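## Task

Remove every ribbed support block still attached to the 3D-printed bracket; these are printed under the overhangs in the bracket's own plastic and colour. Each one must end up wholly inside the walls of the scrap tray. The bracket must finish resting on the table, and neither of its two thin legs (one beneath each end of the top bar) may be snapped off, or the task fails. The 'finished part' image shows the bracket with no supports, so anything visible there is part of the bracket. The 'sliced job' image is empty because it was not saved for this print. At the end, open the grippers and move the arms away; anything held in place only by the robot does not count.

## Robot and tools

Robot: two arms, left_arm and right_arm, each with a two-finger parallel gripper and a wrist camera. All positions are in one shared scene frame: origin on the tabletop midway between the arms, +z up, +x out across the table, left_arm on the +y side. The arm names are not image sides. Bases sit near (+0.021, +0.235, +0.256) m for left_arm and (+0.009, -0.227, +0.256) m for right_arm, slightly tilted; mounting plates and the metal frame behind the arms are fixed obstacles. Gripper frame: fingers point along the gripper's +z, close and open along its y. The reported end_effector_position is the point between the finger pads, just under 1 cm behind the tips; reported hand positions can be somewhat off, more so at long reach.

Row format (shared by execute_actions and move): one flat list of 14 numbers, each in [-1, 1], always covering both arms: dx, dy, dz, rx, ry, rz, opening for left_arm, then the same seven for right_arm. dx..rz are an offset, not a pose: a target relative to that gripper's measured pose at the start of the action (or move), expressed in the gripper's own axes. Scale: 1.0 equals 0.6 m of translation or 180 degrees of rotation; rx, ry, rz form a single rotation vector. Opening is absolute, not an offset: +1 fully open (0.087 m), -1 closed.

execute_actions(actions): a list of up to 15 actions; each action is a list of up to 15 rows, one row per 1/30 s step. If fewer than 15 rows are given, the last row is held for the remaining steps. Every row in an action is measured from the pose at the start of that action, not from the previous row. For the first action in a call, the start is the last pose reported in this scene. An empty list just returns state and images.

move(target, speed, blocking): target is one 14-number row (offsets from the last reported pose). Each gripper travels straight toward its goal; both arms finish together, taking 0.5 to 10 s (cut off at 10 s). speed is the top path speed in m/s, 0.002 to 0.5 (default 0.25; rotation up to twice that in rad/s). Opening is sent when the move starts. Moves do not avoid obstacles or the other arm; grippers lag, drift and may exceed speed near full extension. Faster contact hits harder, and aiming farther past a contact presses harder. blocking=false returns after 0.5 s while motion continues; poll with wait(0), and no new rows or moves are accepted until a result shows the move finished (or call stop).

wait(seconds): 0 to 10; arms hold their last command; returns early if a running move ends. stop(): brakes a running move (needs stopping distance; fingers continue). zoom_image(camera, region): enlarged view of one camera's latest image; region [x0, y0, x1, y1] in pixels, at most 504 by 504; cameras cam_high, cam_low, cam_left_wrist, cam_right_wrist, each 896x504, returned in that order. show_instructions(): shows the reference images. read_manual(section): licence texts only. finished_scene(scene): ends the numbered scene irreversibly and reports success; replying without a tool call ends everything.

Results: a state line per arm with position (m) and quat_wxyz; grip_measured on the same scale as the commanded opening (each reading may be off by about 1 mm); joint positions (last value is finger opening in m) and joint torques (offset, scaled, noisy; not zero in free air). 'Hand target' is where the controller currently drives that gripper. A move adds a 'move:' line with its ending (done, off_target, moving, held, fault) and limits (paced = pose clipped; held = a safety check blocked steps, after which the arm may jump faster), plus each gripper's distance to its goal. 'pose unreachable' means the clearance check altered or blocked that arm's command. 'too close' counts each plate and its half of the frame as part of that arm. FAULT and MOTOR HOT lines report stops and heating.

Control behaviour: each step the commanded pose is clipped to within 70 mm and 16 degrees of the measured pose, and position wins over orientation if both cannot be met. After an action the arm goes at most to its last clipped pose, so send the rest of a long reach next time. Joint friction can leave the gripper up to about 31 mm short, and tiny commands may not move it. Elbows stop just before straight. Joint ranges (rad): waist -2.618..3.054, shoulder 0..3.142, elbow 0..3.142, wrist pitch -1.571..1.571, wrist yaw -1.571..1.571, wrist roll -2.094..2.094. To keep an arm still, send in a reply's first call the offset returning it to its wanted pose, then zeros, while always sending its proper opening.

Gripping: to hold, command an opening about 0.02 below grip_measured (less for a lighter hold). Finger force is around 20 N per pad; slamming closed can squeeze harder or pop the fingers open. Holding loads heats motors: warning at 75 °C, a 10 s stop at 90 °C, and at 100 °C the arm goes limp and falls.

The sim keeps running while you think; the robot holds its last command. Avoid: knocking anything off the table, dropping or slamming parts, pushing hard on the bracket (its thin legs break), arms colliding or pressing each other, and leaving parts resting on the gripper. Objects may occasionally get a small nudge from outside. Camera calibration numbers are given per camera and may be slightly off.

Each tool is called as name(argument=value, ...) on one line, values as JSON.

Reference images:

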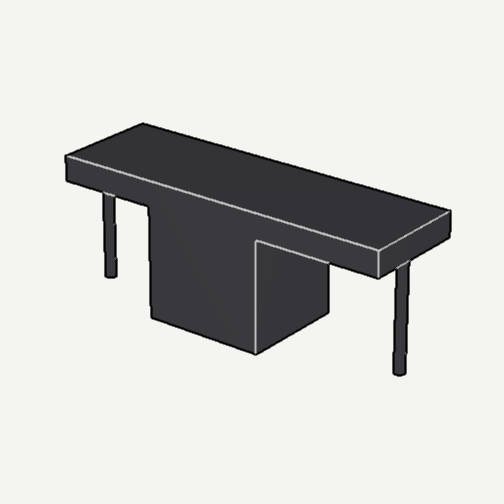

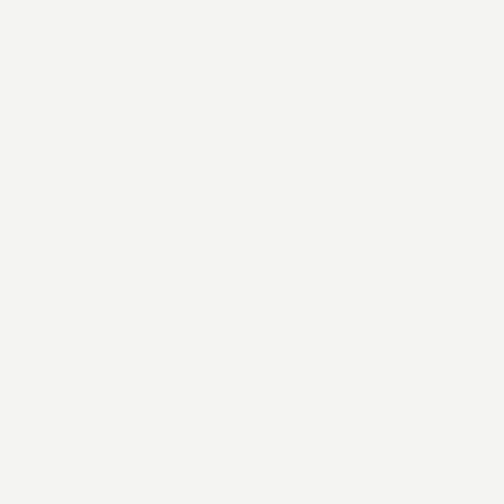

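## Session

I'll start by looking at the current state of the scene.

execute_actions(actions=[])

Scene clock: 0.00 s.
left_arm: end_effector_position=(+0.1233, -0.1453, +0.3823) grip_measured=+0.996 end_effector_quat_wxyz=(+0.325, +0.929, +0.042, +0.172) | right_arm: end_effector_position=(+0.1270, -0.4469, +0.2761) grip_measured=+1.000 end_effector_quat_wxyz=(-0.267, -0.494, +0.803, +0.199)
Joint positions: left_arm=[-1.951  1.627  0.972 -0.333 -0.689  1.604  0.087] | right_arm=[-0.946  1.755  1.111 -1.264  0.221 -1.878  0.087]
Joint velocities: left_arm=[ 0.002 -0.037 -0.007  0.007 -0.022  0.022 -0.001] | right_arm=[ 0.002  0.007  0.012 -0.007 -0.037 -0.051  0.   ]
Joint torques (N m, as the arm reports them, + toward a larger angle): no reading
Motor temperatures (°C, as the motors report them): left_arm=[25 25 25 25 25 25] | right_arm=[25 25 24 26 25 27]
Hand target (left_arm): +0.123, -0.145, +0.382; +0.325, +0.929, +0.042, +0.172
Hand target (right_arm): +0.127, -0.447, +0.276; -0.267, -0.494, +0.803, +0.199

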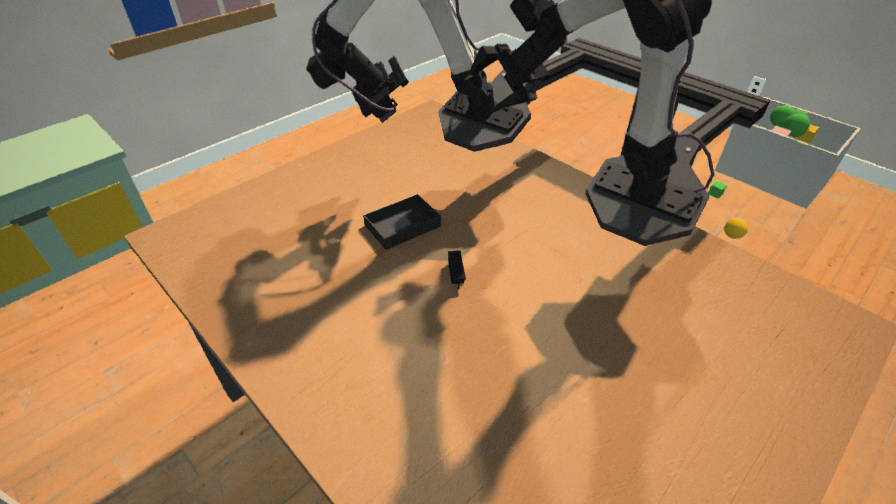

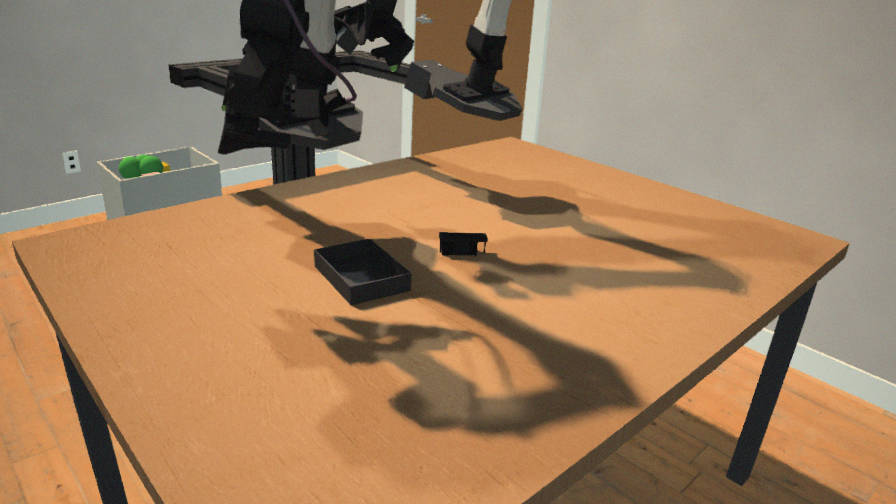

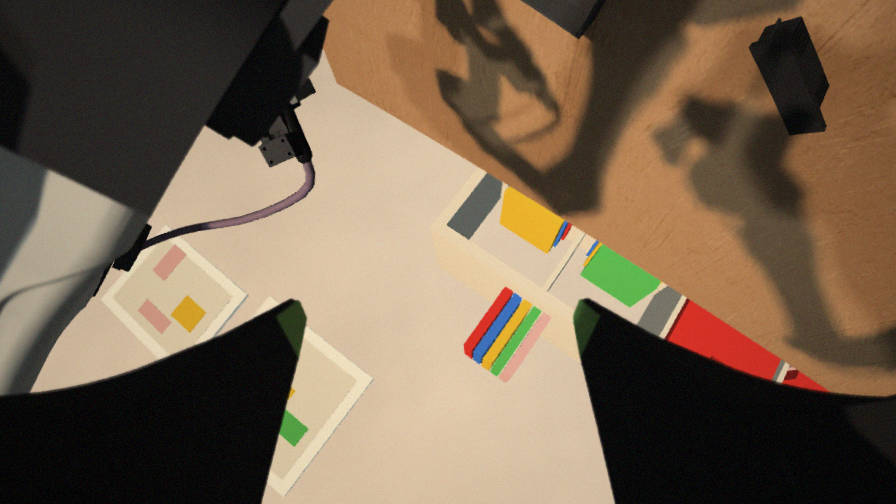

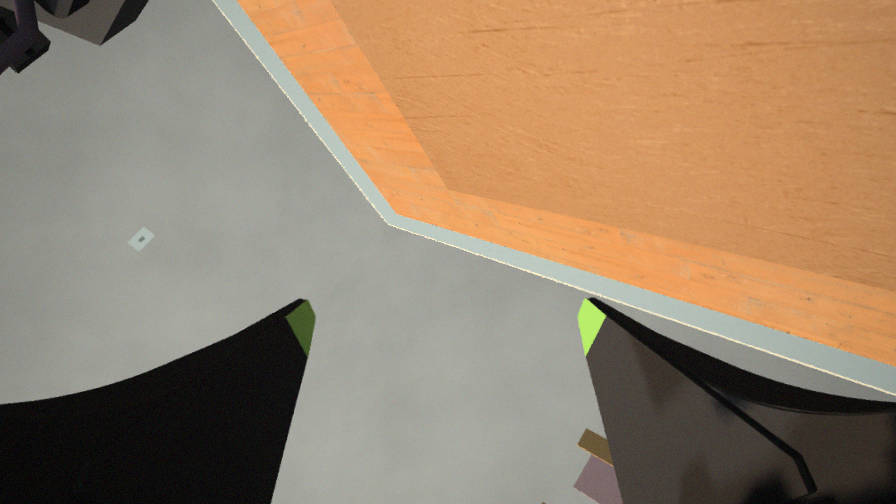

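zoom_image(camera="cam_low", region=[400, 200, 530, 290])

zoom_image(camera="cam_high", region=[400, 220, 520, 310])

zoom_image(camera="cam_left_wrist", region=[700, 0, 896, 160])

Region (400, 200, 530, 290) of cam_low's 896x504 image, scaled by 3.877, with more detail than that image has; it fills the top 349 rows of this view, and the rest is white.

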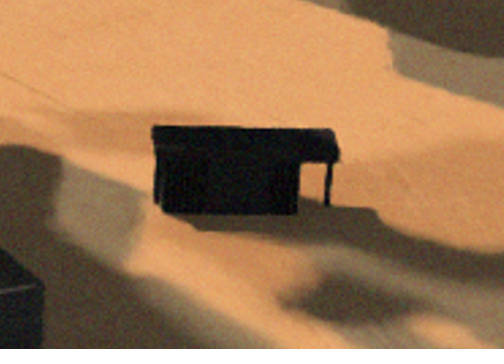

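Region (400, 220, 520, 310) of cam_high's 896x504 image, scaled by 4.200, with more detail than that image has; it fills the top 378 rows of this view, and the rest is white.

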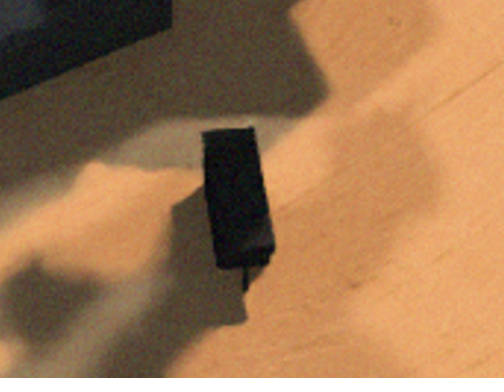

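Region (700, 0, 896, 160) of cam_left_wrist's 896x504 image, scaled by 2.571, with more detail than that image has; it fills the top 411 rows of this view, and the rest is white.

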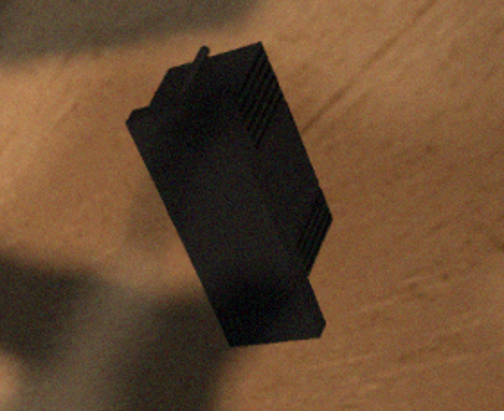

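move(target=[0.2327, -0.3615, 0.0892, 0.2210, 0.2110, -0.7213, 1, 0, 0, 0, 0, 0, 0, 1], speed=0.25)

Scene clock: 125.40 s.
left_arm: end_effector_position=(+0.2884, +0.0190, +0.2556) grip_measured=+0.996 end_effector_quat_wxyz=(+0.026, +0.321, +0.947, +0.006) | right_arm: end_effector_position=(+0.1270, -0.4469, +0.2761) grip_measured=+1.000 end_effector_quat_wxyz=(-0.267, -0.494, +0.803, +0.199)
Joint positions: left_arm=[-1.006  1.831  1.338 -0.895 -0.283 -0.146  0.087] | right_arm=[-0.946  1.755  1.111 -1.264  0.221 -1.878  0.087]
Joint velocities: left_arm=[ 0.012  0.002 -0.012 -0.022 -0.022 -0.037 -0.001] | right_arm=[-0.007 -0.002  0.007 -0.037 -0.095 -0.022  0.   ]
Joint torques (N m, as the arm reports them, + toward a larger angle): left_arm=[-1.16 -6.85  7.97  0.29  0.13 -0.22] | right_arm=[-2.24 -7.7   4.5  -0.83  0.11 -0.02]
Motor temperatures (°C, as the motors report them): left_arm=[25 31 33 30 25 25] | right_arm=[26 34 27 28 25 27]
Hand target (left_arm): +0.287, +0.020, +0.251; +0.010, +0.317, +0.948, +0.009
Hand target (right_arm): +0.127, -0.447, +0.276; -0.267, -0.494, +0.803, +0.199
Off the commanded pose (left_arm): 0.010 m, 3 deg.
Off the commanded pose (right_arm): 0.000 m, 0 deg.
move: off_target (left_arm)
camera_calibration (this result's frames):
cam_left_wrist: T_world_to_cam=[[-0.602568, -0.797246, -0.0361968, 0.195637], [-0.55578, 0.386652, 0.73594, -0.0206884], [-0.57273, 0.463572, -0.676078, 0.467312], [0, 0, 0, 1]] pos_world=[0.37403, -0.0526627, 0.338246]

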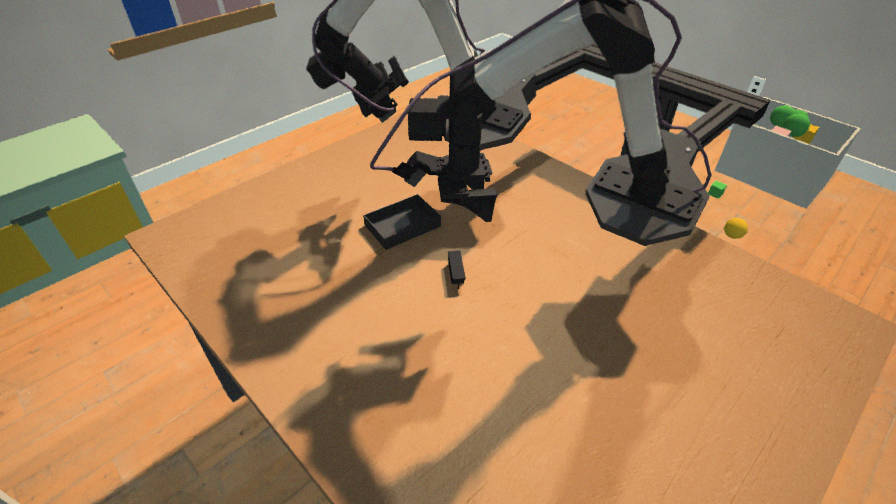

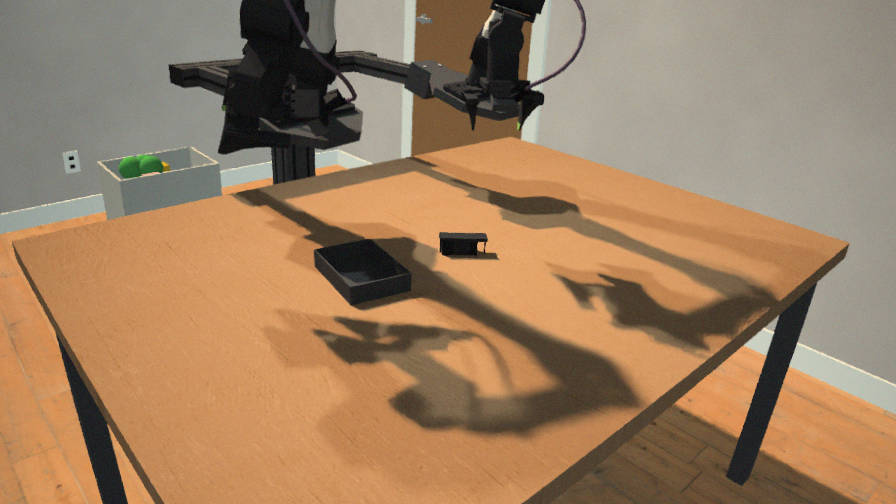

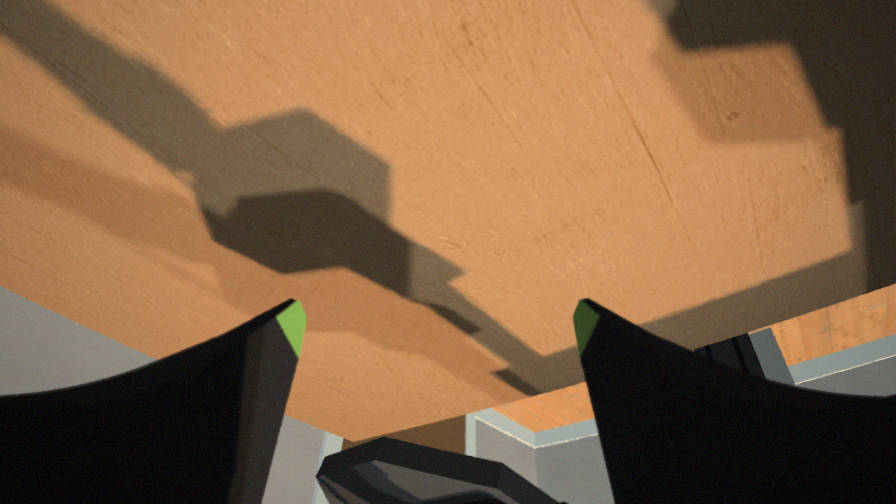

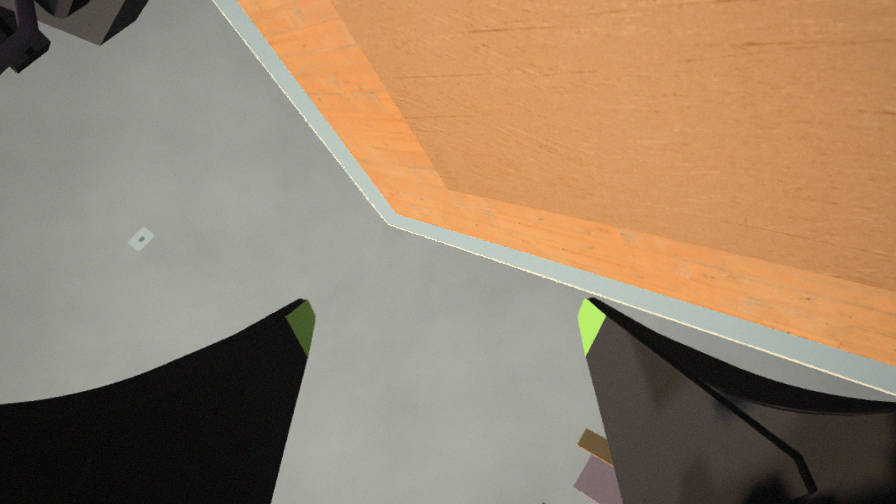

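move(target=[-0.1243, -0.1087, 0.2877, 0, 0, 0, 1, -0.2612, -0.0818, -0.0835, 0.0947, -0.2192, 0.4779, 1], speed=0.25)

Scene clock: 136.97 s.
left_arm: end_effector_position=(+0.3152, -0.0711, +0.0891) grip_measured=+0.996 end_effector_quat_wxyz=(+0.022, +0.319, +0.947, +0.007) | right_arm: end_effector_position=(+0.2543, -0.3331, +0.2540) grip_measured=+1.000 end_effector_quat_wxyz=(+0.005, +0.233, +0.973, +0.007)
Joint positions: left_arm=[-1.006  2.466  1.677 -0.608 -0.281 -0.151  0.087] | right_arm=[-0.69   1.48   0.988 -0.842 -0.181 -0.05   0.087]
Joint velocities: left_arm=[ 0.007 -0.017 -0.007 -0.037 -0.007 -0.022 -0.   ] | right_arm=[-0.007  0.002 -0.007  0.051 -0.081 -0.007  0.   ]
Joint torques (N m, as the arm reports them, + toward a larger angle): left_arm=[ -4.35 -10.16   7.04   0.58  -0.04  -0.22] | right_arm=[-0.5  -8.03  3.84  0.43  0.01  0.1 ]
Motor temperatures (°C, as the motors report them): left_arm=[25 32 33 29 25 25] | right_arm=[26 34 27 28 25 27]
Hand target (left_arm): +0.314, -0.078, +0.083; +0.026, +0.321, +0.947, +0.006
Hand target (right_arm): +0.249, -0.328, +0.251; -0.001, +0.233, +0.972, +0.005
Off the commanded pose (left_arm): 0.009 m, 1 deg.
Off the commanded pose (right_arm): 0.007 m, 1 deg.
move: done
camera_calibration (this result's frames):
cam_left_wrist: T_world_to_cam=[[-0.600584, -0.798793, -0.0350572, 0.1331], [-0.551492, 0.382104, 0.741521, 0.14944], [-0.578926, 0.464679, -0.670014, 0.413357], [0, 0, 0, 1]] pos_world=[0.401655, -0.142861, 0.170809]
cam_right_wrist: T_world_to_cam=[[-0.469692, -0.882752, -0.0117275, -0.170301], [-0.570175, 0.293182, 0.767427, 0.0670527], [-0.67401, 0.367141, -0.641029, 0.596644], [0, 0, 0, 1]] pos_world=[0.360387, -0.389045, 0.329011]

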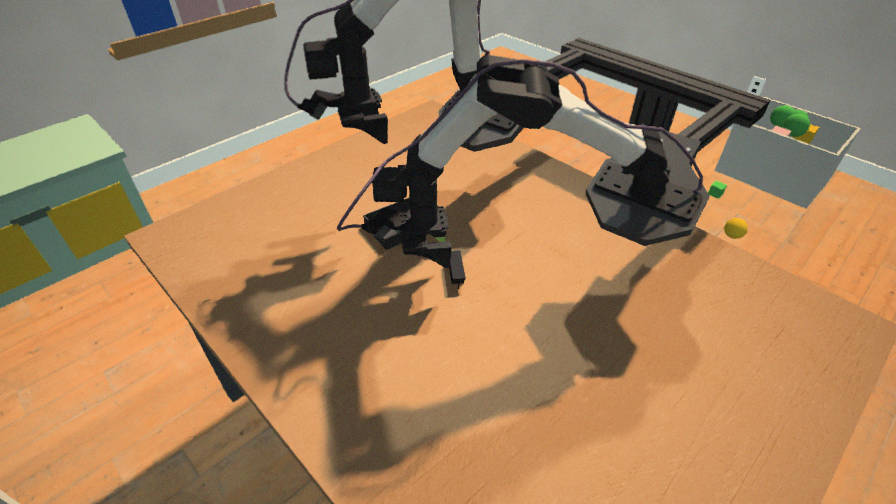

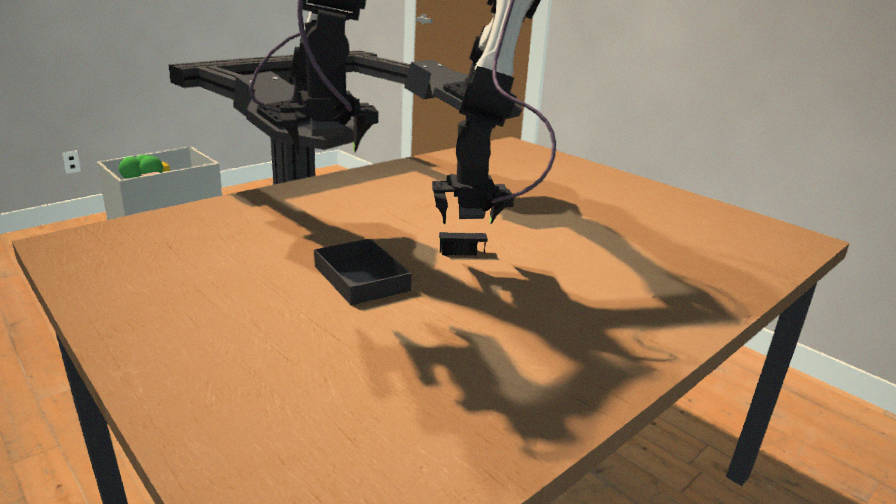

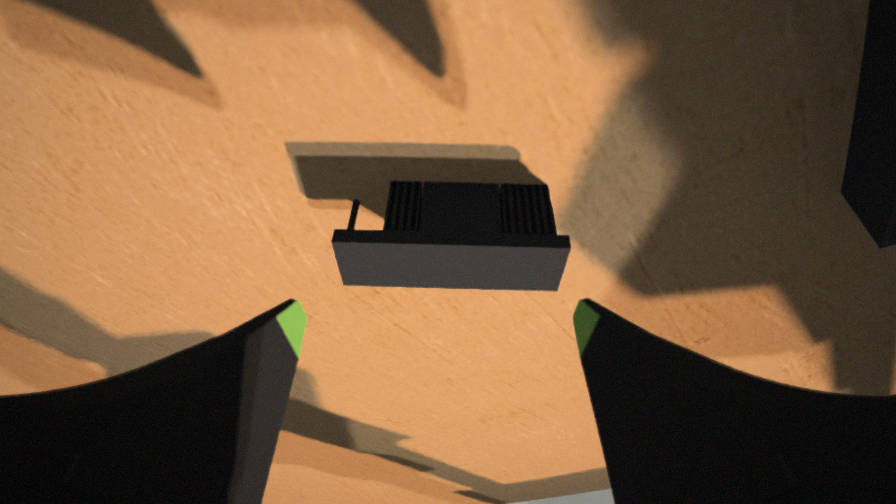

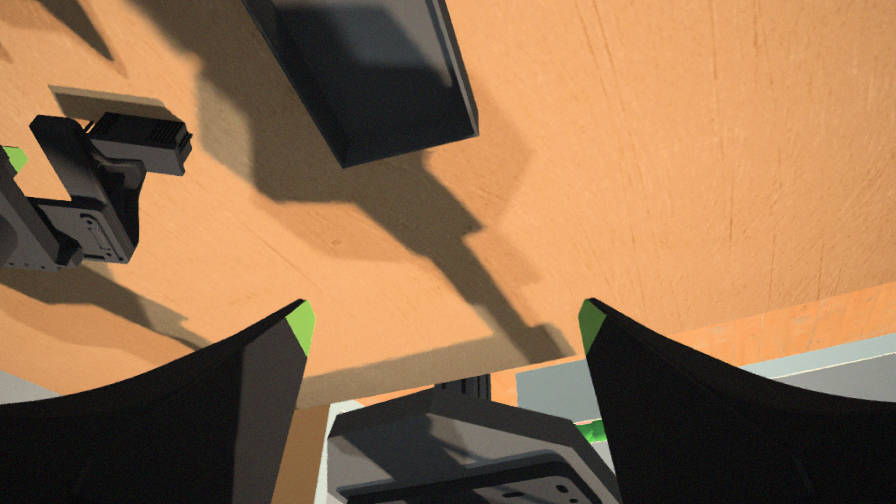

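zoom_image(camera="cam_left_wrist", region=[310, 150, 590, 310])

zoom_image(camera="cam_right_wrist", region=[60, 90, 220, 200])

Region (310, 150, 590, 310) of cam_left_wrist's 896x504 image, scaled by 1.800, with more detail than that image has; it fills the top 288 rows of this view, and the rest is white.

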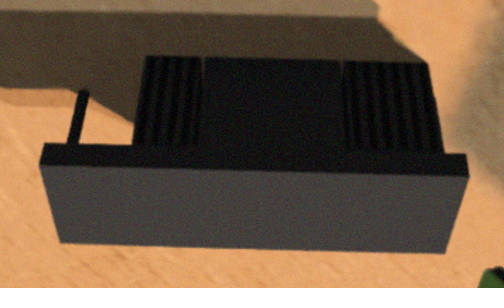

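Region (60, 90, 220, 200) of cam_right_wrist's 896x504 image, scaled by 3.150, with more detail than that image has; it fills the top 346 rows of this view, and the rest is white.

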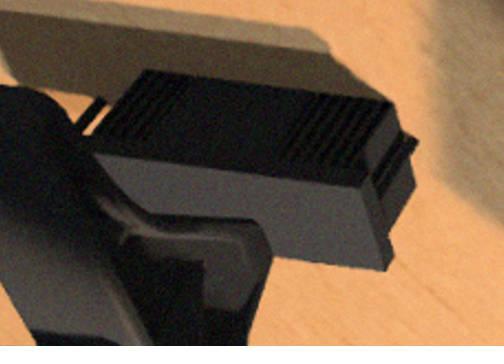

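move(target=[0.0743, -0.0090, 0.0155, -0.0026, 0.0162, -0.5015, 1, -0.0128, 0.2188, -0.0730, -0.1318, 0.2228, 0.3340, 1], speed=0.25)

Scene clock: 194.30 s.
left_arm: end_effector_position=(+0.2792, -0.0524, +0.0784) grip_measured=+0.996 end_effector_quat_wxyz=(+0.005, -0.437, +0.900, +0.004) | right_arm: end_effector_position=(+0.3251, -0.2281, +0.3058) grip_measured=+1.000 end_effector_quat_wxyz=(-0.252, +0.650, +0.665, +0.267)
Joint positions: left_arm=[-0.934  2.28   1.231 -0.367 -0.249 -1.641  0.087] | right_arm=[-0.69   1.805  1.278 -1.299 -0.791  0.788  0.087]
Joint velocities: left_arm=[ 0.007 -0.007  0.012  0.022  0.007 -0.022 -0.001] | right_arm=[ 0.012  0.002  0.007  0.022  0.022 -0.007  0.   ]
Joint torques (N m, as the arm reports them, + toward a larger angle): left_arm=[ -1.22 -10.93   1.63   0.46   0.07  -0.21] | right_arm=[-0.54 -7.93  2.58 -0.66 -0.49  0.13]
Motor temperatures (°C, as the motors report them): left_arm=[26 43 33 28 25 25] | right_arm=[25 35 27 28 25 27]
Hand target (left_arm): +0.279, -0.048, +0.079; +0.001, -0.446, +0.895, +0.001
Hand target (right_arm): +0.319, -0.220, +0.301; -0.276, +0.653, +0.654, +0.265
Off the commanded pose (left_arm): 0.005 m, 1 deg.
Off the commanded pose (right_arm): 0.011 m, 3 deg.
move: off_target (right_arm)
camera_calibration (this result's frames):
cam_left_wrist: T_world_to_cam=[[0.788995, -0.614324, -0.00964953, -0.254287], [-0.394304, -0.518336, 0.758849, 0.0379214], [-0.471181, -0.594923, -0.651195, 0.289482], [0, 0, 0, 1]] pos_world=[0.351982, 0.0356609, 0.157279]
cam_right_wrist: T_world_to_cam=[[-0.999925, -0.000153737, -0.0122738, 0.33006], [-0.0122415, -0.0610891, 0.998057, -0.295799], [-0.000903233, 0.998132, 0.0610826, 0.349464], [0, 0, 0, 1]] pos_world=[0.32673, -0.366831, 0.277929]

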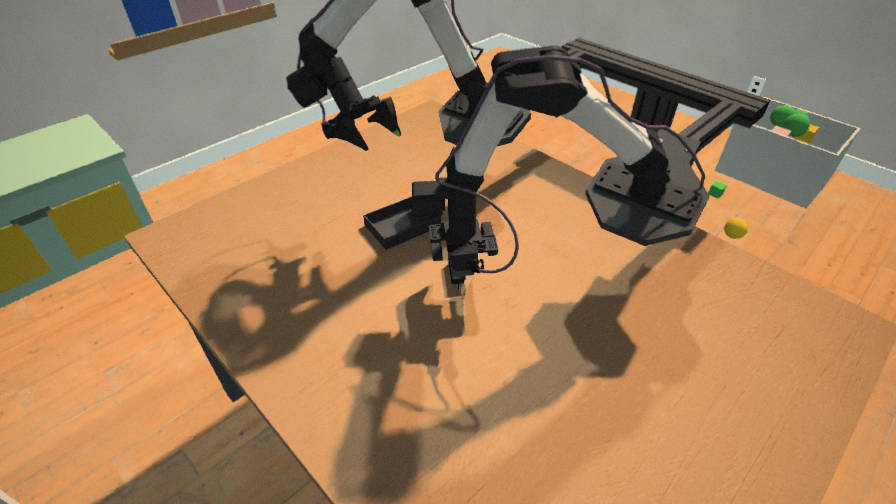

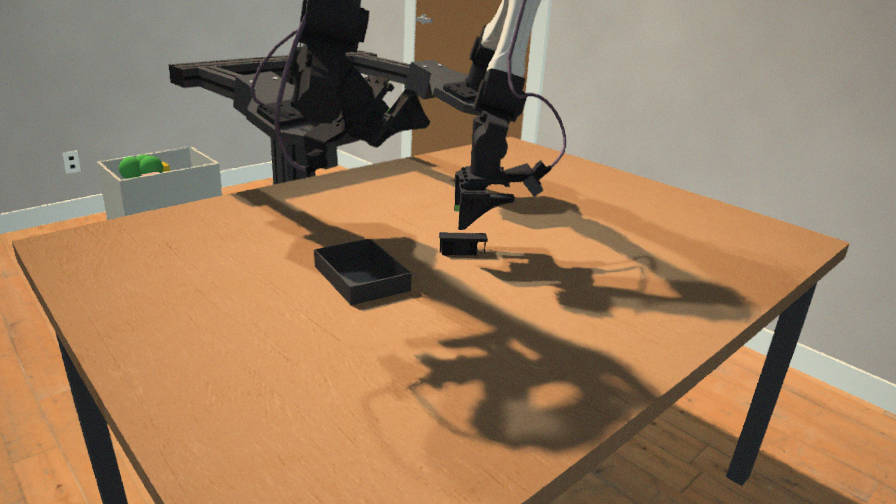

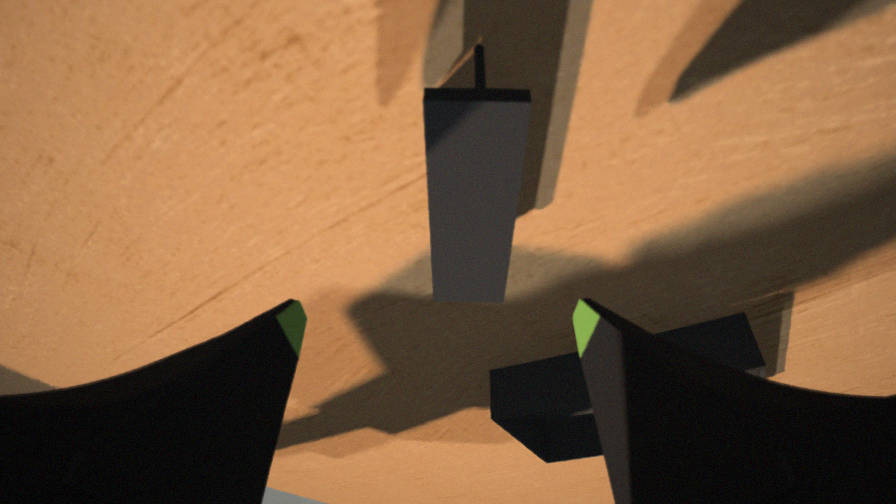

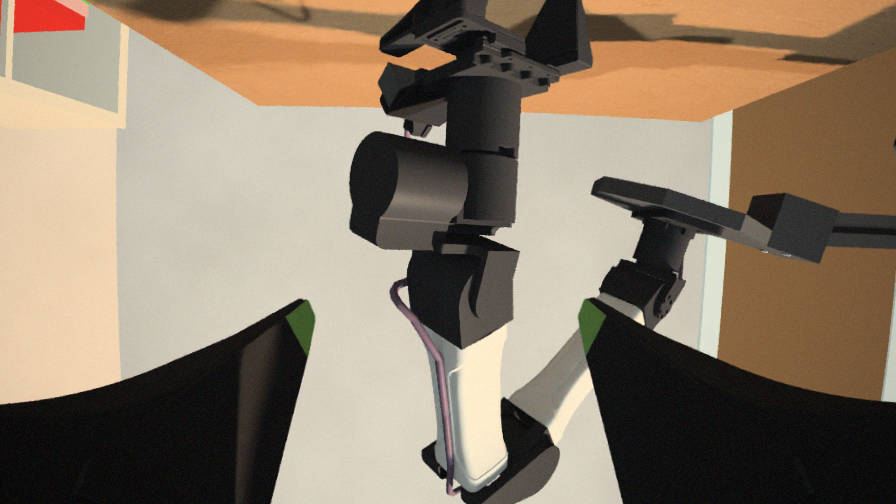

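move(target=[0.025, -0.0183, 0.078, 0, 0, 0, 0.4, 0, 0, 0, 0, 0, 0, 1], speed=0.08)

Scene clock: 210.13 s.
left_arm: end_effector_position=(+0.2759, -0.0631, +0.0364) grip_measured=+0.400 end_effector_quat_wxyz=(+0.002, -0.436, +0.900, +0.010) | right_arm: end_effector_position=(+0.3252, -0.2281, +0.3058) grip_measured=+1.000 end_effector_quat_wxyz=(-0.252, +0.650, +0.665, +0.267)
Joint positions: left_arm=[-0.934  2.436  1.313 -0.308 -0.249 -1.643  0.061] | right_arm=[-0.69   1.805  1.278 -1.299 -0.792  0.789  0.087]
Joint velocities: left_arm=[-0.007 -0.012 -0.007  0.037 -0.051 -0.007  0.001] | right_arm=[ 0.022 -0.007 -0.017 -0.007  0.037 -0.007  0.   ]
Joint torques (N m, as the arm reports them, + toward a larger angle): left_arm=[-3.3  -8.65  5.18  0.42 -0.06 -0.22] | right_arm=[-1.91 -8.96  5.04 -0.64 -0.35  0.02]
Motor temperatures (°C, as the motors report them): left_arm=[26 44 31 28 25 25] | right_arm=[25 35 27 28 25 27]
Hand target (left_arm): +0.278, -0.070, +0.031; +0.005, -0.437, +0.900, +0.004
Hand target (right_arm): +0.325, -0.228, +0.306; -0.252, +0.650, +0.665, +0.267
Off the commanded pose (left_arm): 0.009 m, 1 deg.
Off the commanded pose (right_arm): 0.000 m, 0 deg.
move: done
camera_calibration (this result's frames):
cam_left_wrist: T_world_to_cam=[[0.78784, -0.61541, -0.0240451, -0.257851], [-0.387028, -0.525083, 0.757956, 0.0604991], [-0.47908, -0.587843, -0.651862, 0.256941], [0, 0, 0, 1]] pos_world=[0.349655, 0.0241239, 0.115434]
cam_right_wrist: T_world_to_cam=[[-0.999929, 0.00104053, -0.0118783, 0.330353], [-0.0119199, -0.0616442, 0.998027, -0.296101], [0.000306249, 0.998098, 0.0616522, 0.348828], [0, 0, 0, 1]] pos_world=[0.326693, -0.366761, 0.277935]

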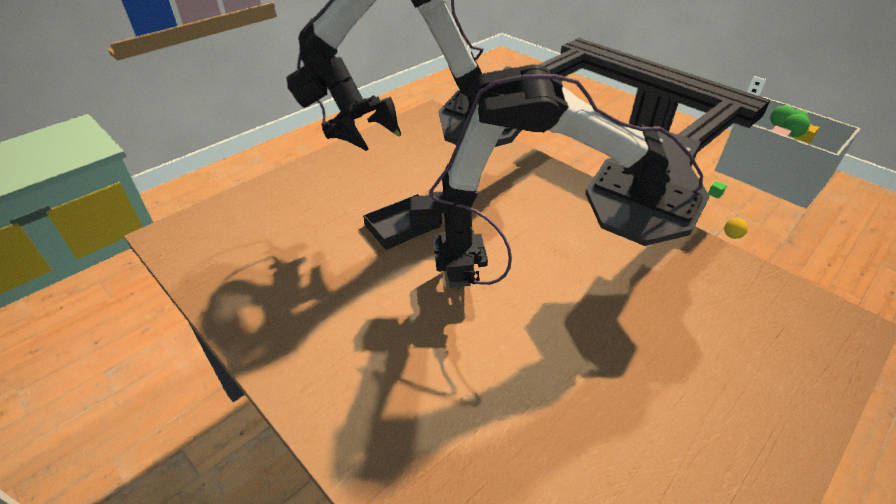

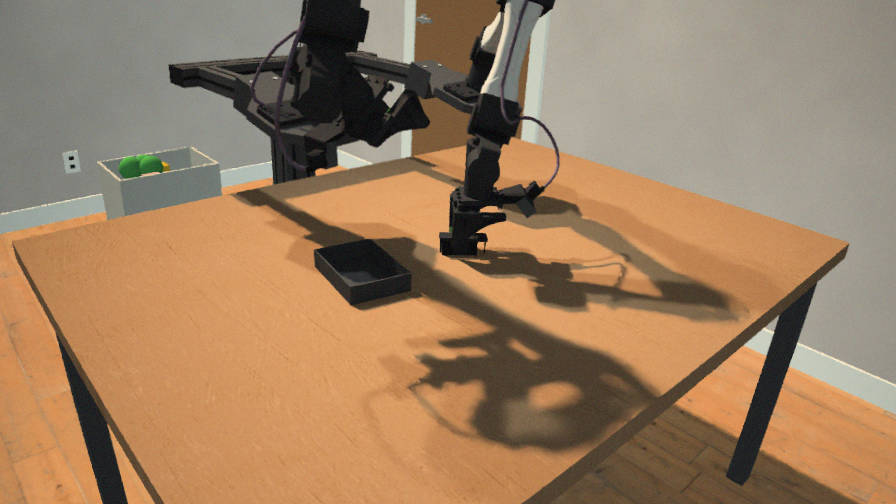

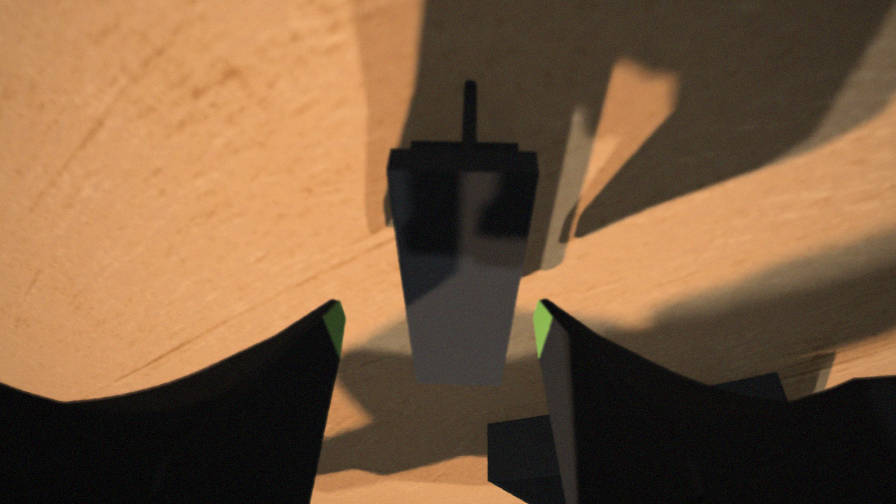

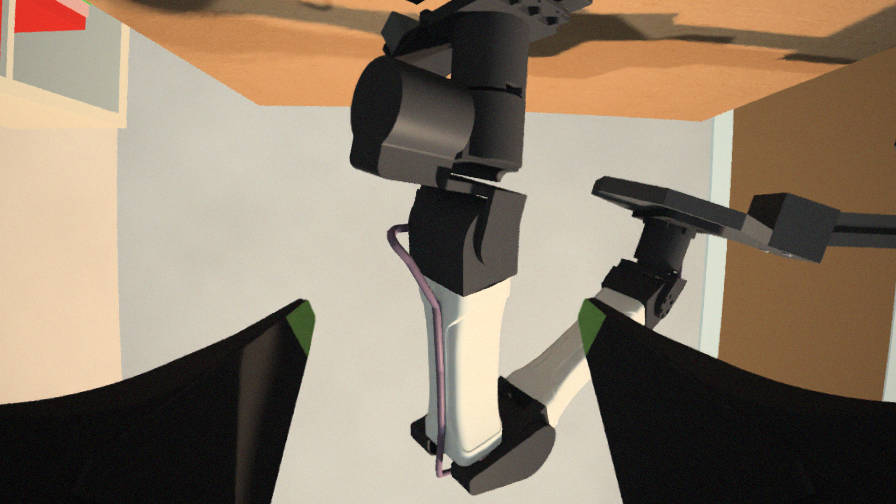

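move(target=[0.0118, -0.0203, 0.0235, 0, 0, 0, 0.4, 0, 0, 0, 0, 0, 0, 1], speed=0.04)

Scene clock: 228.77 s.
left_arm: end_effector_position=(+0.2846, -0.0738, +0.0280) grip_measured=+0.400 end_effector_quat_wxyz=(+0.005, -0.438, +0.899, +0.003) | right_arm: end_effector_position=(+0.3252, -0.2281, +0.3058) grip_measured=+1.000 end_effector_quat_wxyz=(-0.252, +0.650, +0.665, +0.267)
Joint positions: left_arm=[-0.934  2.483  1.376 -0.309 -0.249 -1.644  0.061] | right_arm=[-0.69   1.805  1.278 -1.299 -0.792  0.789  0.087]
Joint velocities: left_arm=[-0.012 -0.007  0.007  0.051 -0.007  0.022  0.001] | right_arm=[-0.007  0.002 -0.002 -0.007  0.022  0.081  0.   ]
Joint torques (N m, as the arm reports them, + toward a larger angle): left_arm=[-3.32 -8.78  5.34  0.2  -0.08 -0.22] | right_arm=[-2.   -9.    5.15 -0.63 -0.37  0.04]
Motor temperatures (°C, as the motors report them): left_arm=[26 44 31 27 25 25] | right_arm=[25 37 28 28 25 27]
Hand target (left_arm): +0.280, -0.076, +0.022; +0.002, -0.436, +0.900, +0.010
Hand target (right_arm): +0.325, -0.228, +0.306; -0.252, +0.650, +0.665, +0.267
Off the commanded pose (left_arm): 0.007 m, 1 deg.
Off the commanded pose (right_arm): 0.000 m, 0 deg.
move: done
camera_calibration (this result's frames):
cam_left_wrist: T_world_to_cam=[[0.790748, -0.612078, -0.00887746, -0.272555], [-0.393264, -0.519068, 0.758889, 0.0668403], [-0.469107, -0.596598, -0.65116, 0.245883], [0, 0, 0, 1]] pos_world=[0.357154, 0.0145629, 0.106965]
cam_right_wrist: T_world_to_cam=[[-0.999929, 0.00104053, -0.0118783, 0.330353], [-0.0119199, -0.0616442, 0.998027, -0.296101], [0.000306249, 0.998098, 0.0616522, 0.348828], [0, 0, 0, 1]] pos_world=[0.326693, -0.366761, 0.277935]

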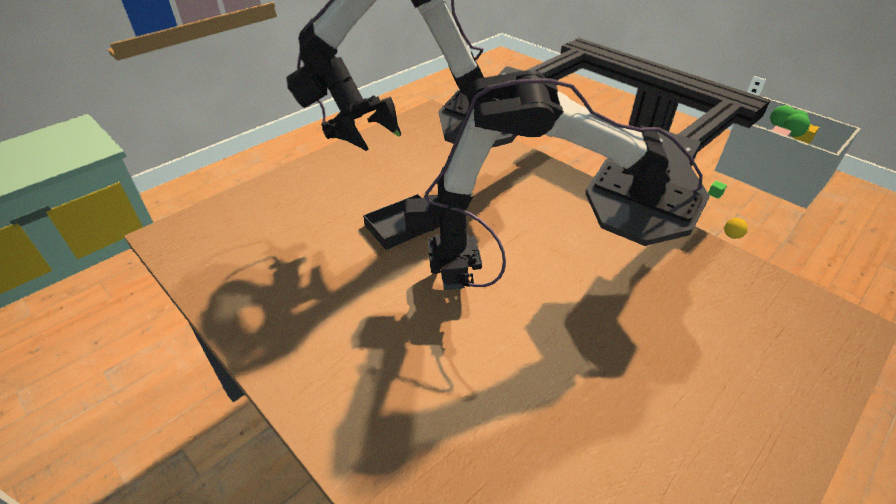

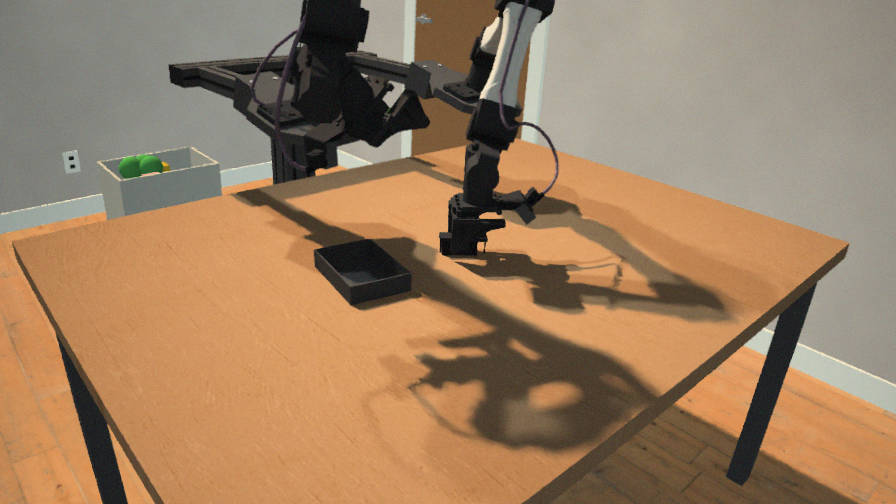

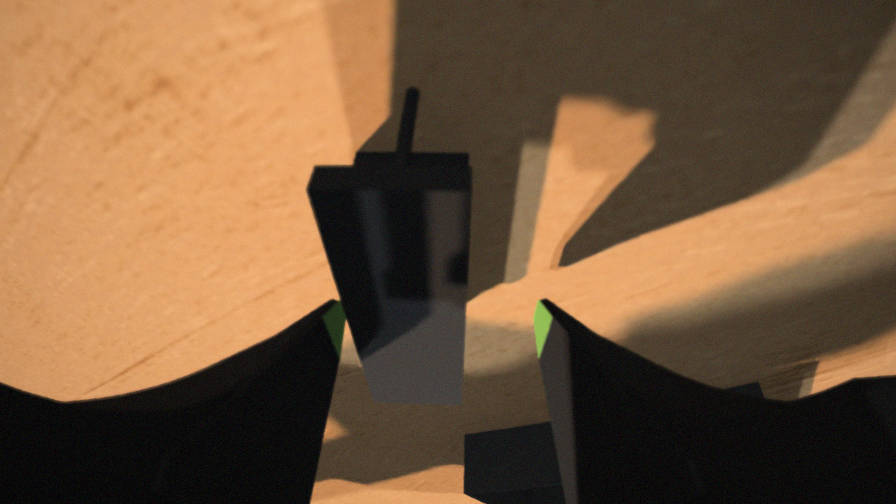

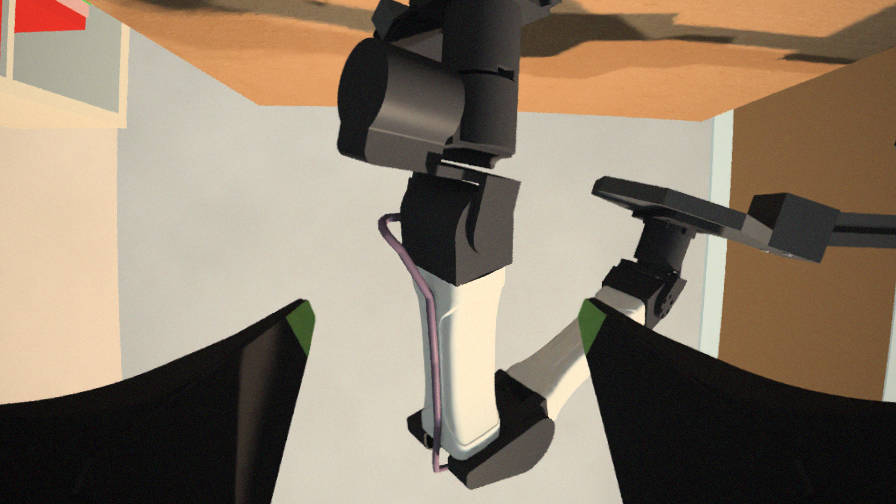

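move(target=[0.0, 0.015, 0.004, 0, 0, 0, 0.4, 0, 0, 0, 0, 0, 0, 1], speed=0.03)

Scene clock: 235.57 s.
left_arm: end_effector_position=(+0.2801, -0.0705, +0.0255) grip_measured=+0.400 end_effector_quat_wxyz=(+0.004, -0.438, +0.899, +0.005) | right_arm: end_effector_position=(+0.3252, -0.2281, +0.3058) grip_measured=+1.000 end_effector_quat_wxyz=(-0.252, +0.650, +0.665, +0.267)
Joint positions: left_arm=[-0.934  2.483  1.355 -0.292 -0.249 -1.644  0.061] | right_arm=[-0.69   1.805  1.278 -1.299 -0.792  0.789  0.087]
Joint velocities: left_arm=[ 0.002 -0.007 -0.012  0.037  0.022 -0.022  0.   ] | right_arm=[ 0.007  0.007 -0.002  0.051  0.022  0.051  0.   ]
Joint torques (N m, as the arm reports them, + toward a larger angle): left_arm=[ -2.71 -11.37   1.45   0.45  -0.05  -0.16] | right_arm=[-2.   -9.02  5.11 -0.62 -0.37  0.05]
Motor temperatures (°C, as the motors report them): left_arm=[26 44 31 27 25 25] | right_arm=[25 37 28 28 25 27]
Hand target (left_arm): +0.278, -0.068, +0.026; +0.005, -0.438, +0.899, +0.003
Hand target (right_arm): +0.325, -0.228, +0.306; -0.252, +0.650, +0.665, +0.267
Off the commanded pose (left_arm): 0.003 m, 0 deg.
Off the commanded pose (right_arm): 0.000 m, 0 deg.
move: done
camera_calibration (this result's frames):
cam_left_wrist: T_world_to_cam=[[0.790111, -0.612827, -0.012944, -0.266784], [-0.391483, -0.52076, 0.75865, 0.0681042], [-0.471662, -0.594351, -0.65137, 0.244897], [0, 0, 0, 1]] pos_world=[0.35296, 0.0175285, 0.104398]
cam_right_wrist: T_world_to_cam=[[-0.999929, 0.00104053, -0.0118783, 0.330353], [-0.0119199, -0.0616442, 0.998027, -0.296101], [0.000306249, 0.998098, 0.0616522, 0.348828], [0, 0, 0, 1]] pos_world=[0.326693, -0.366761, 0.277935]

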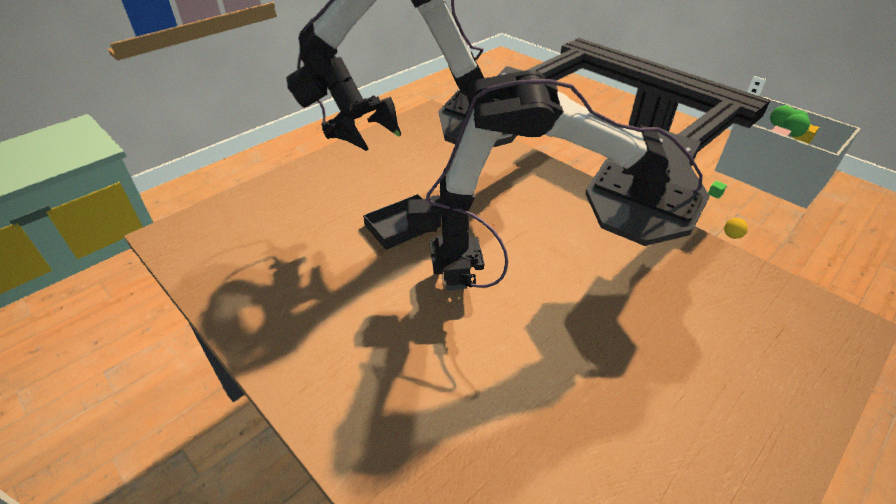

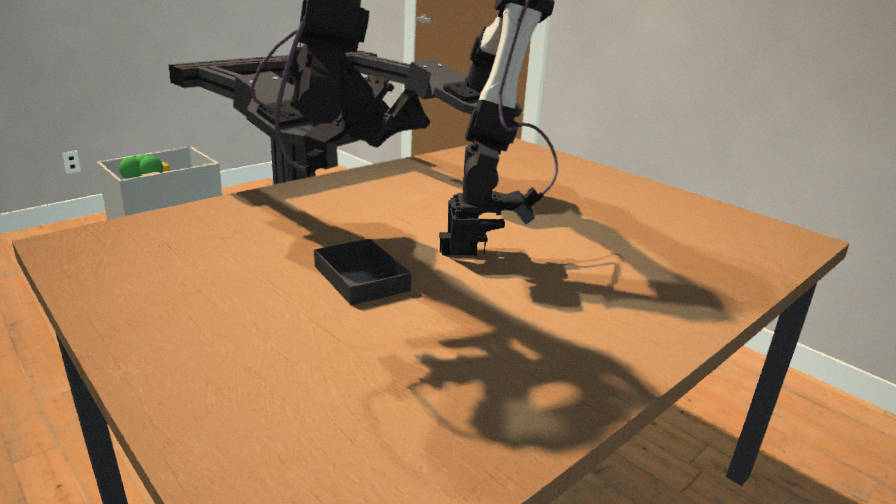

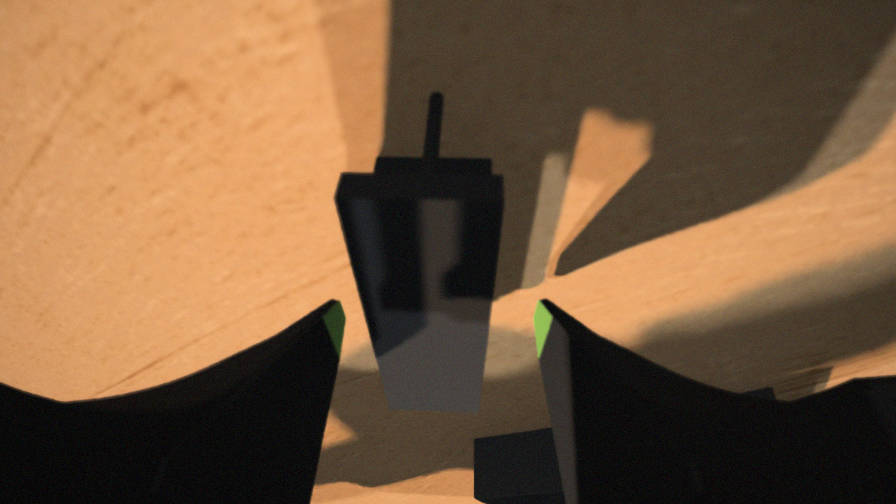

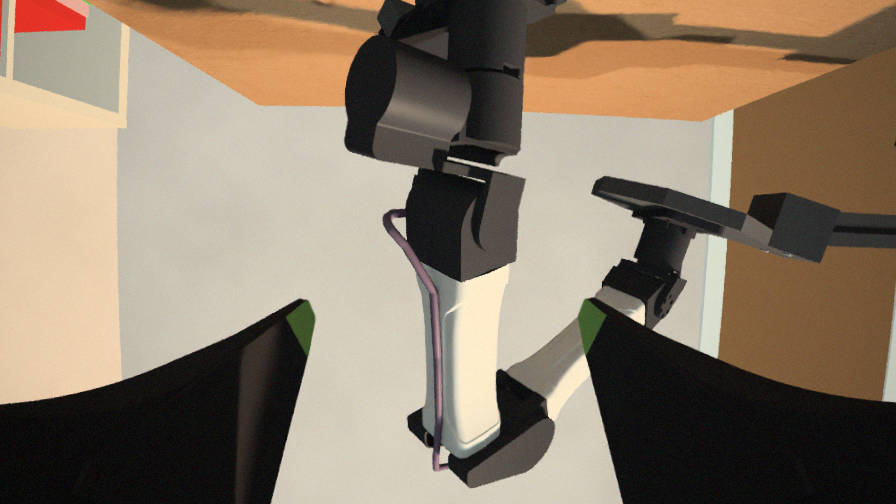

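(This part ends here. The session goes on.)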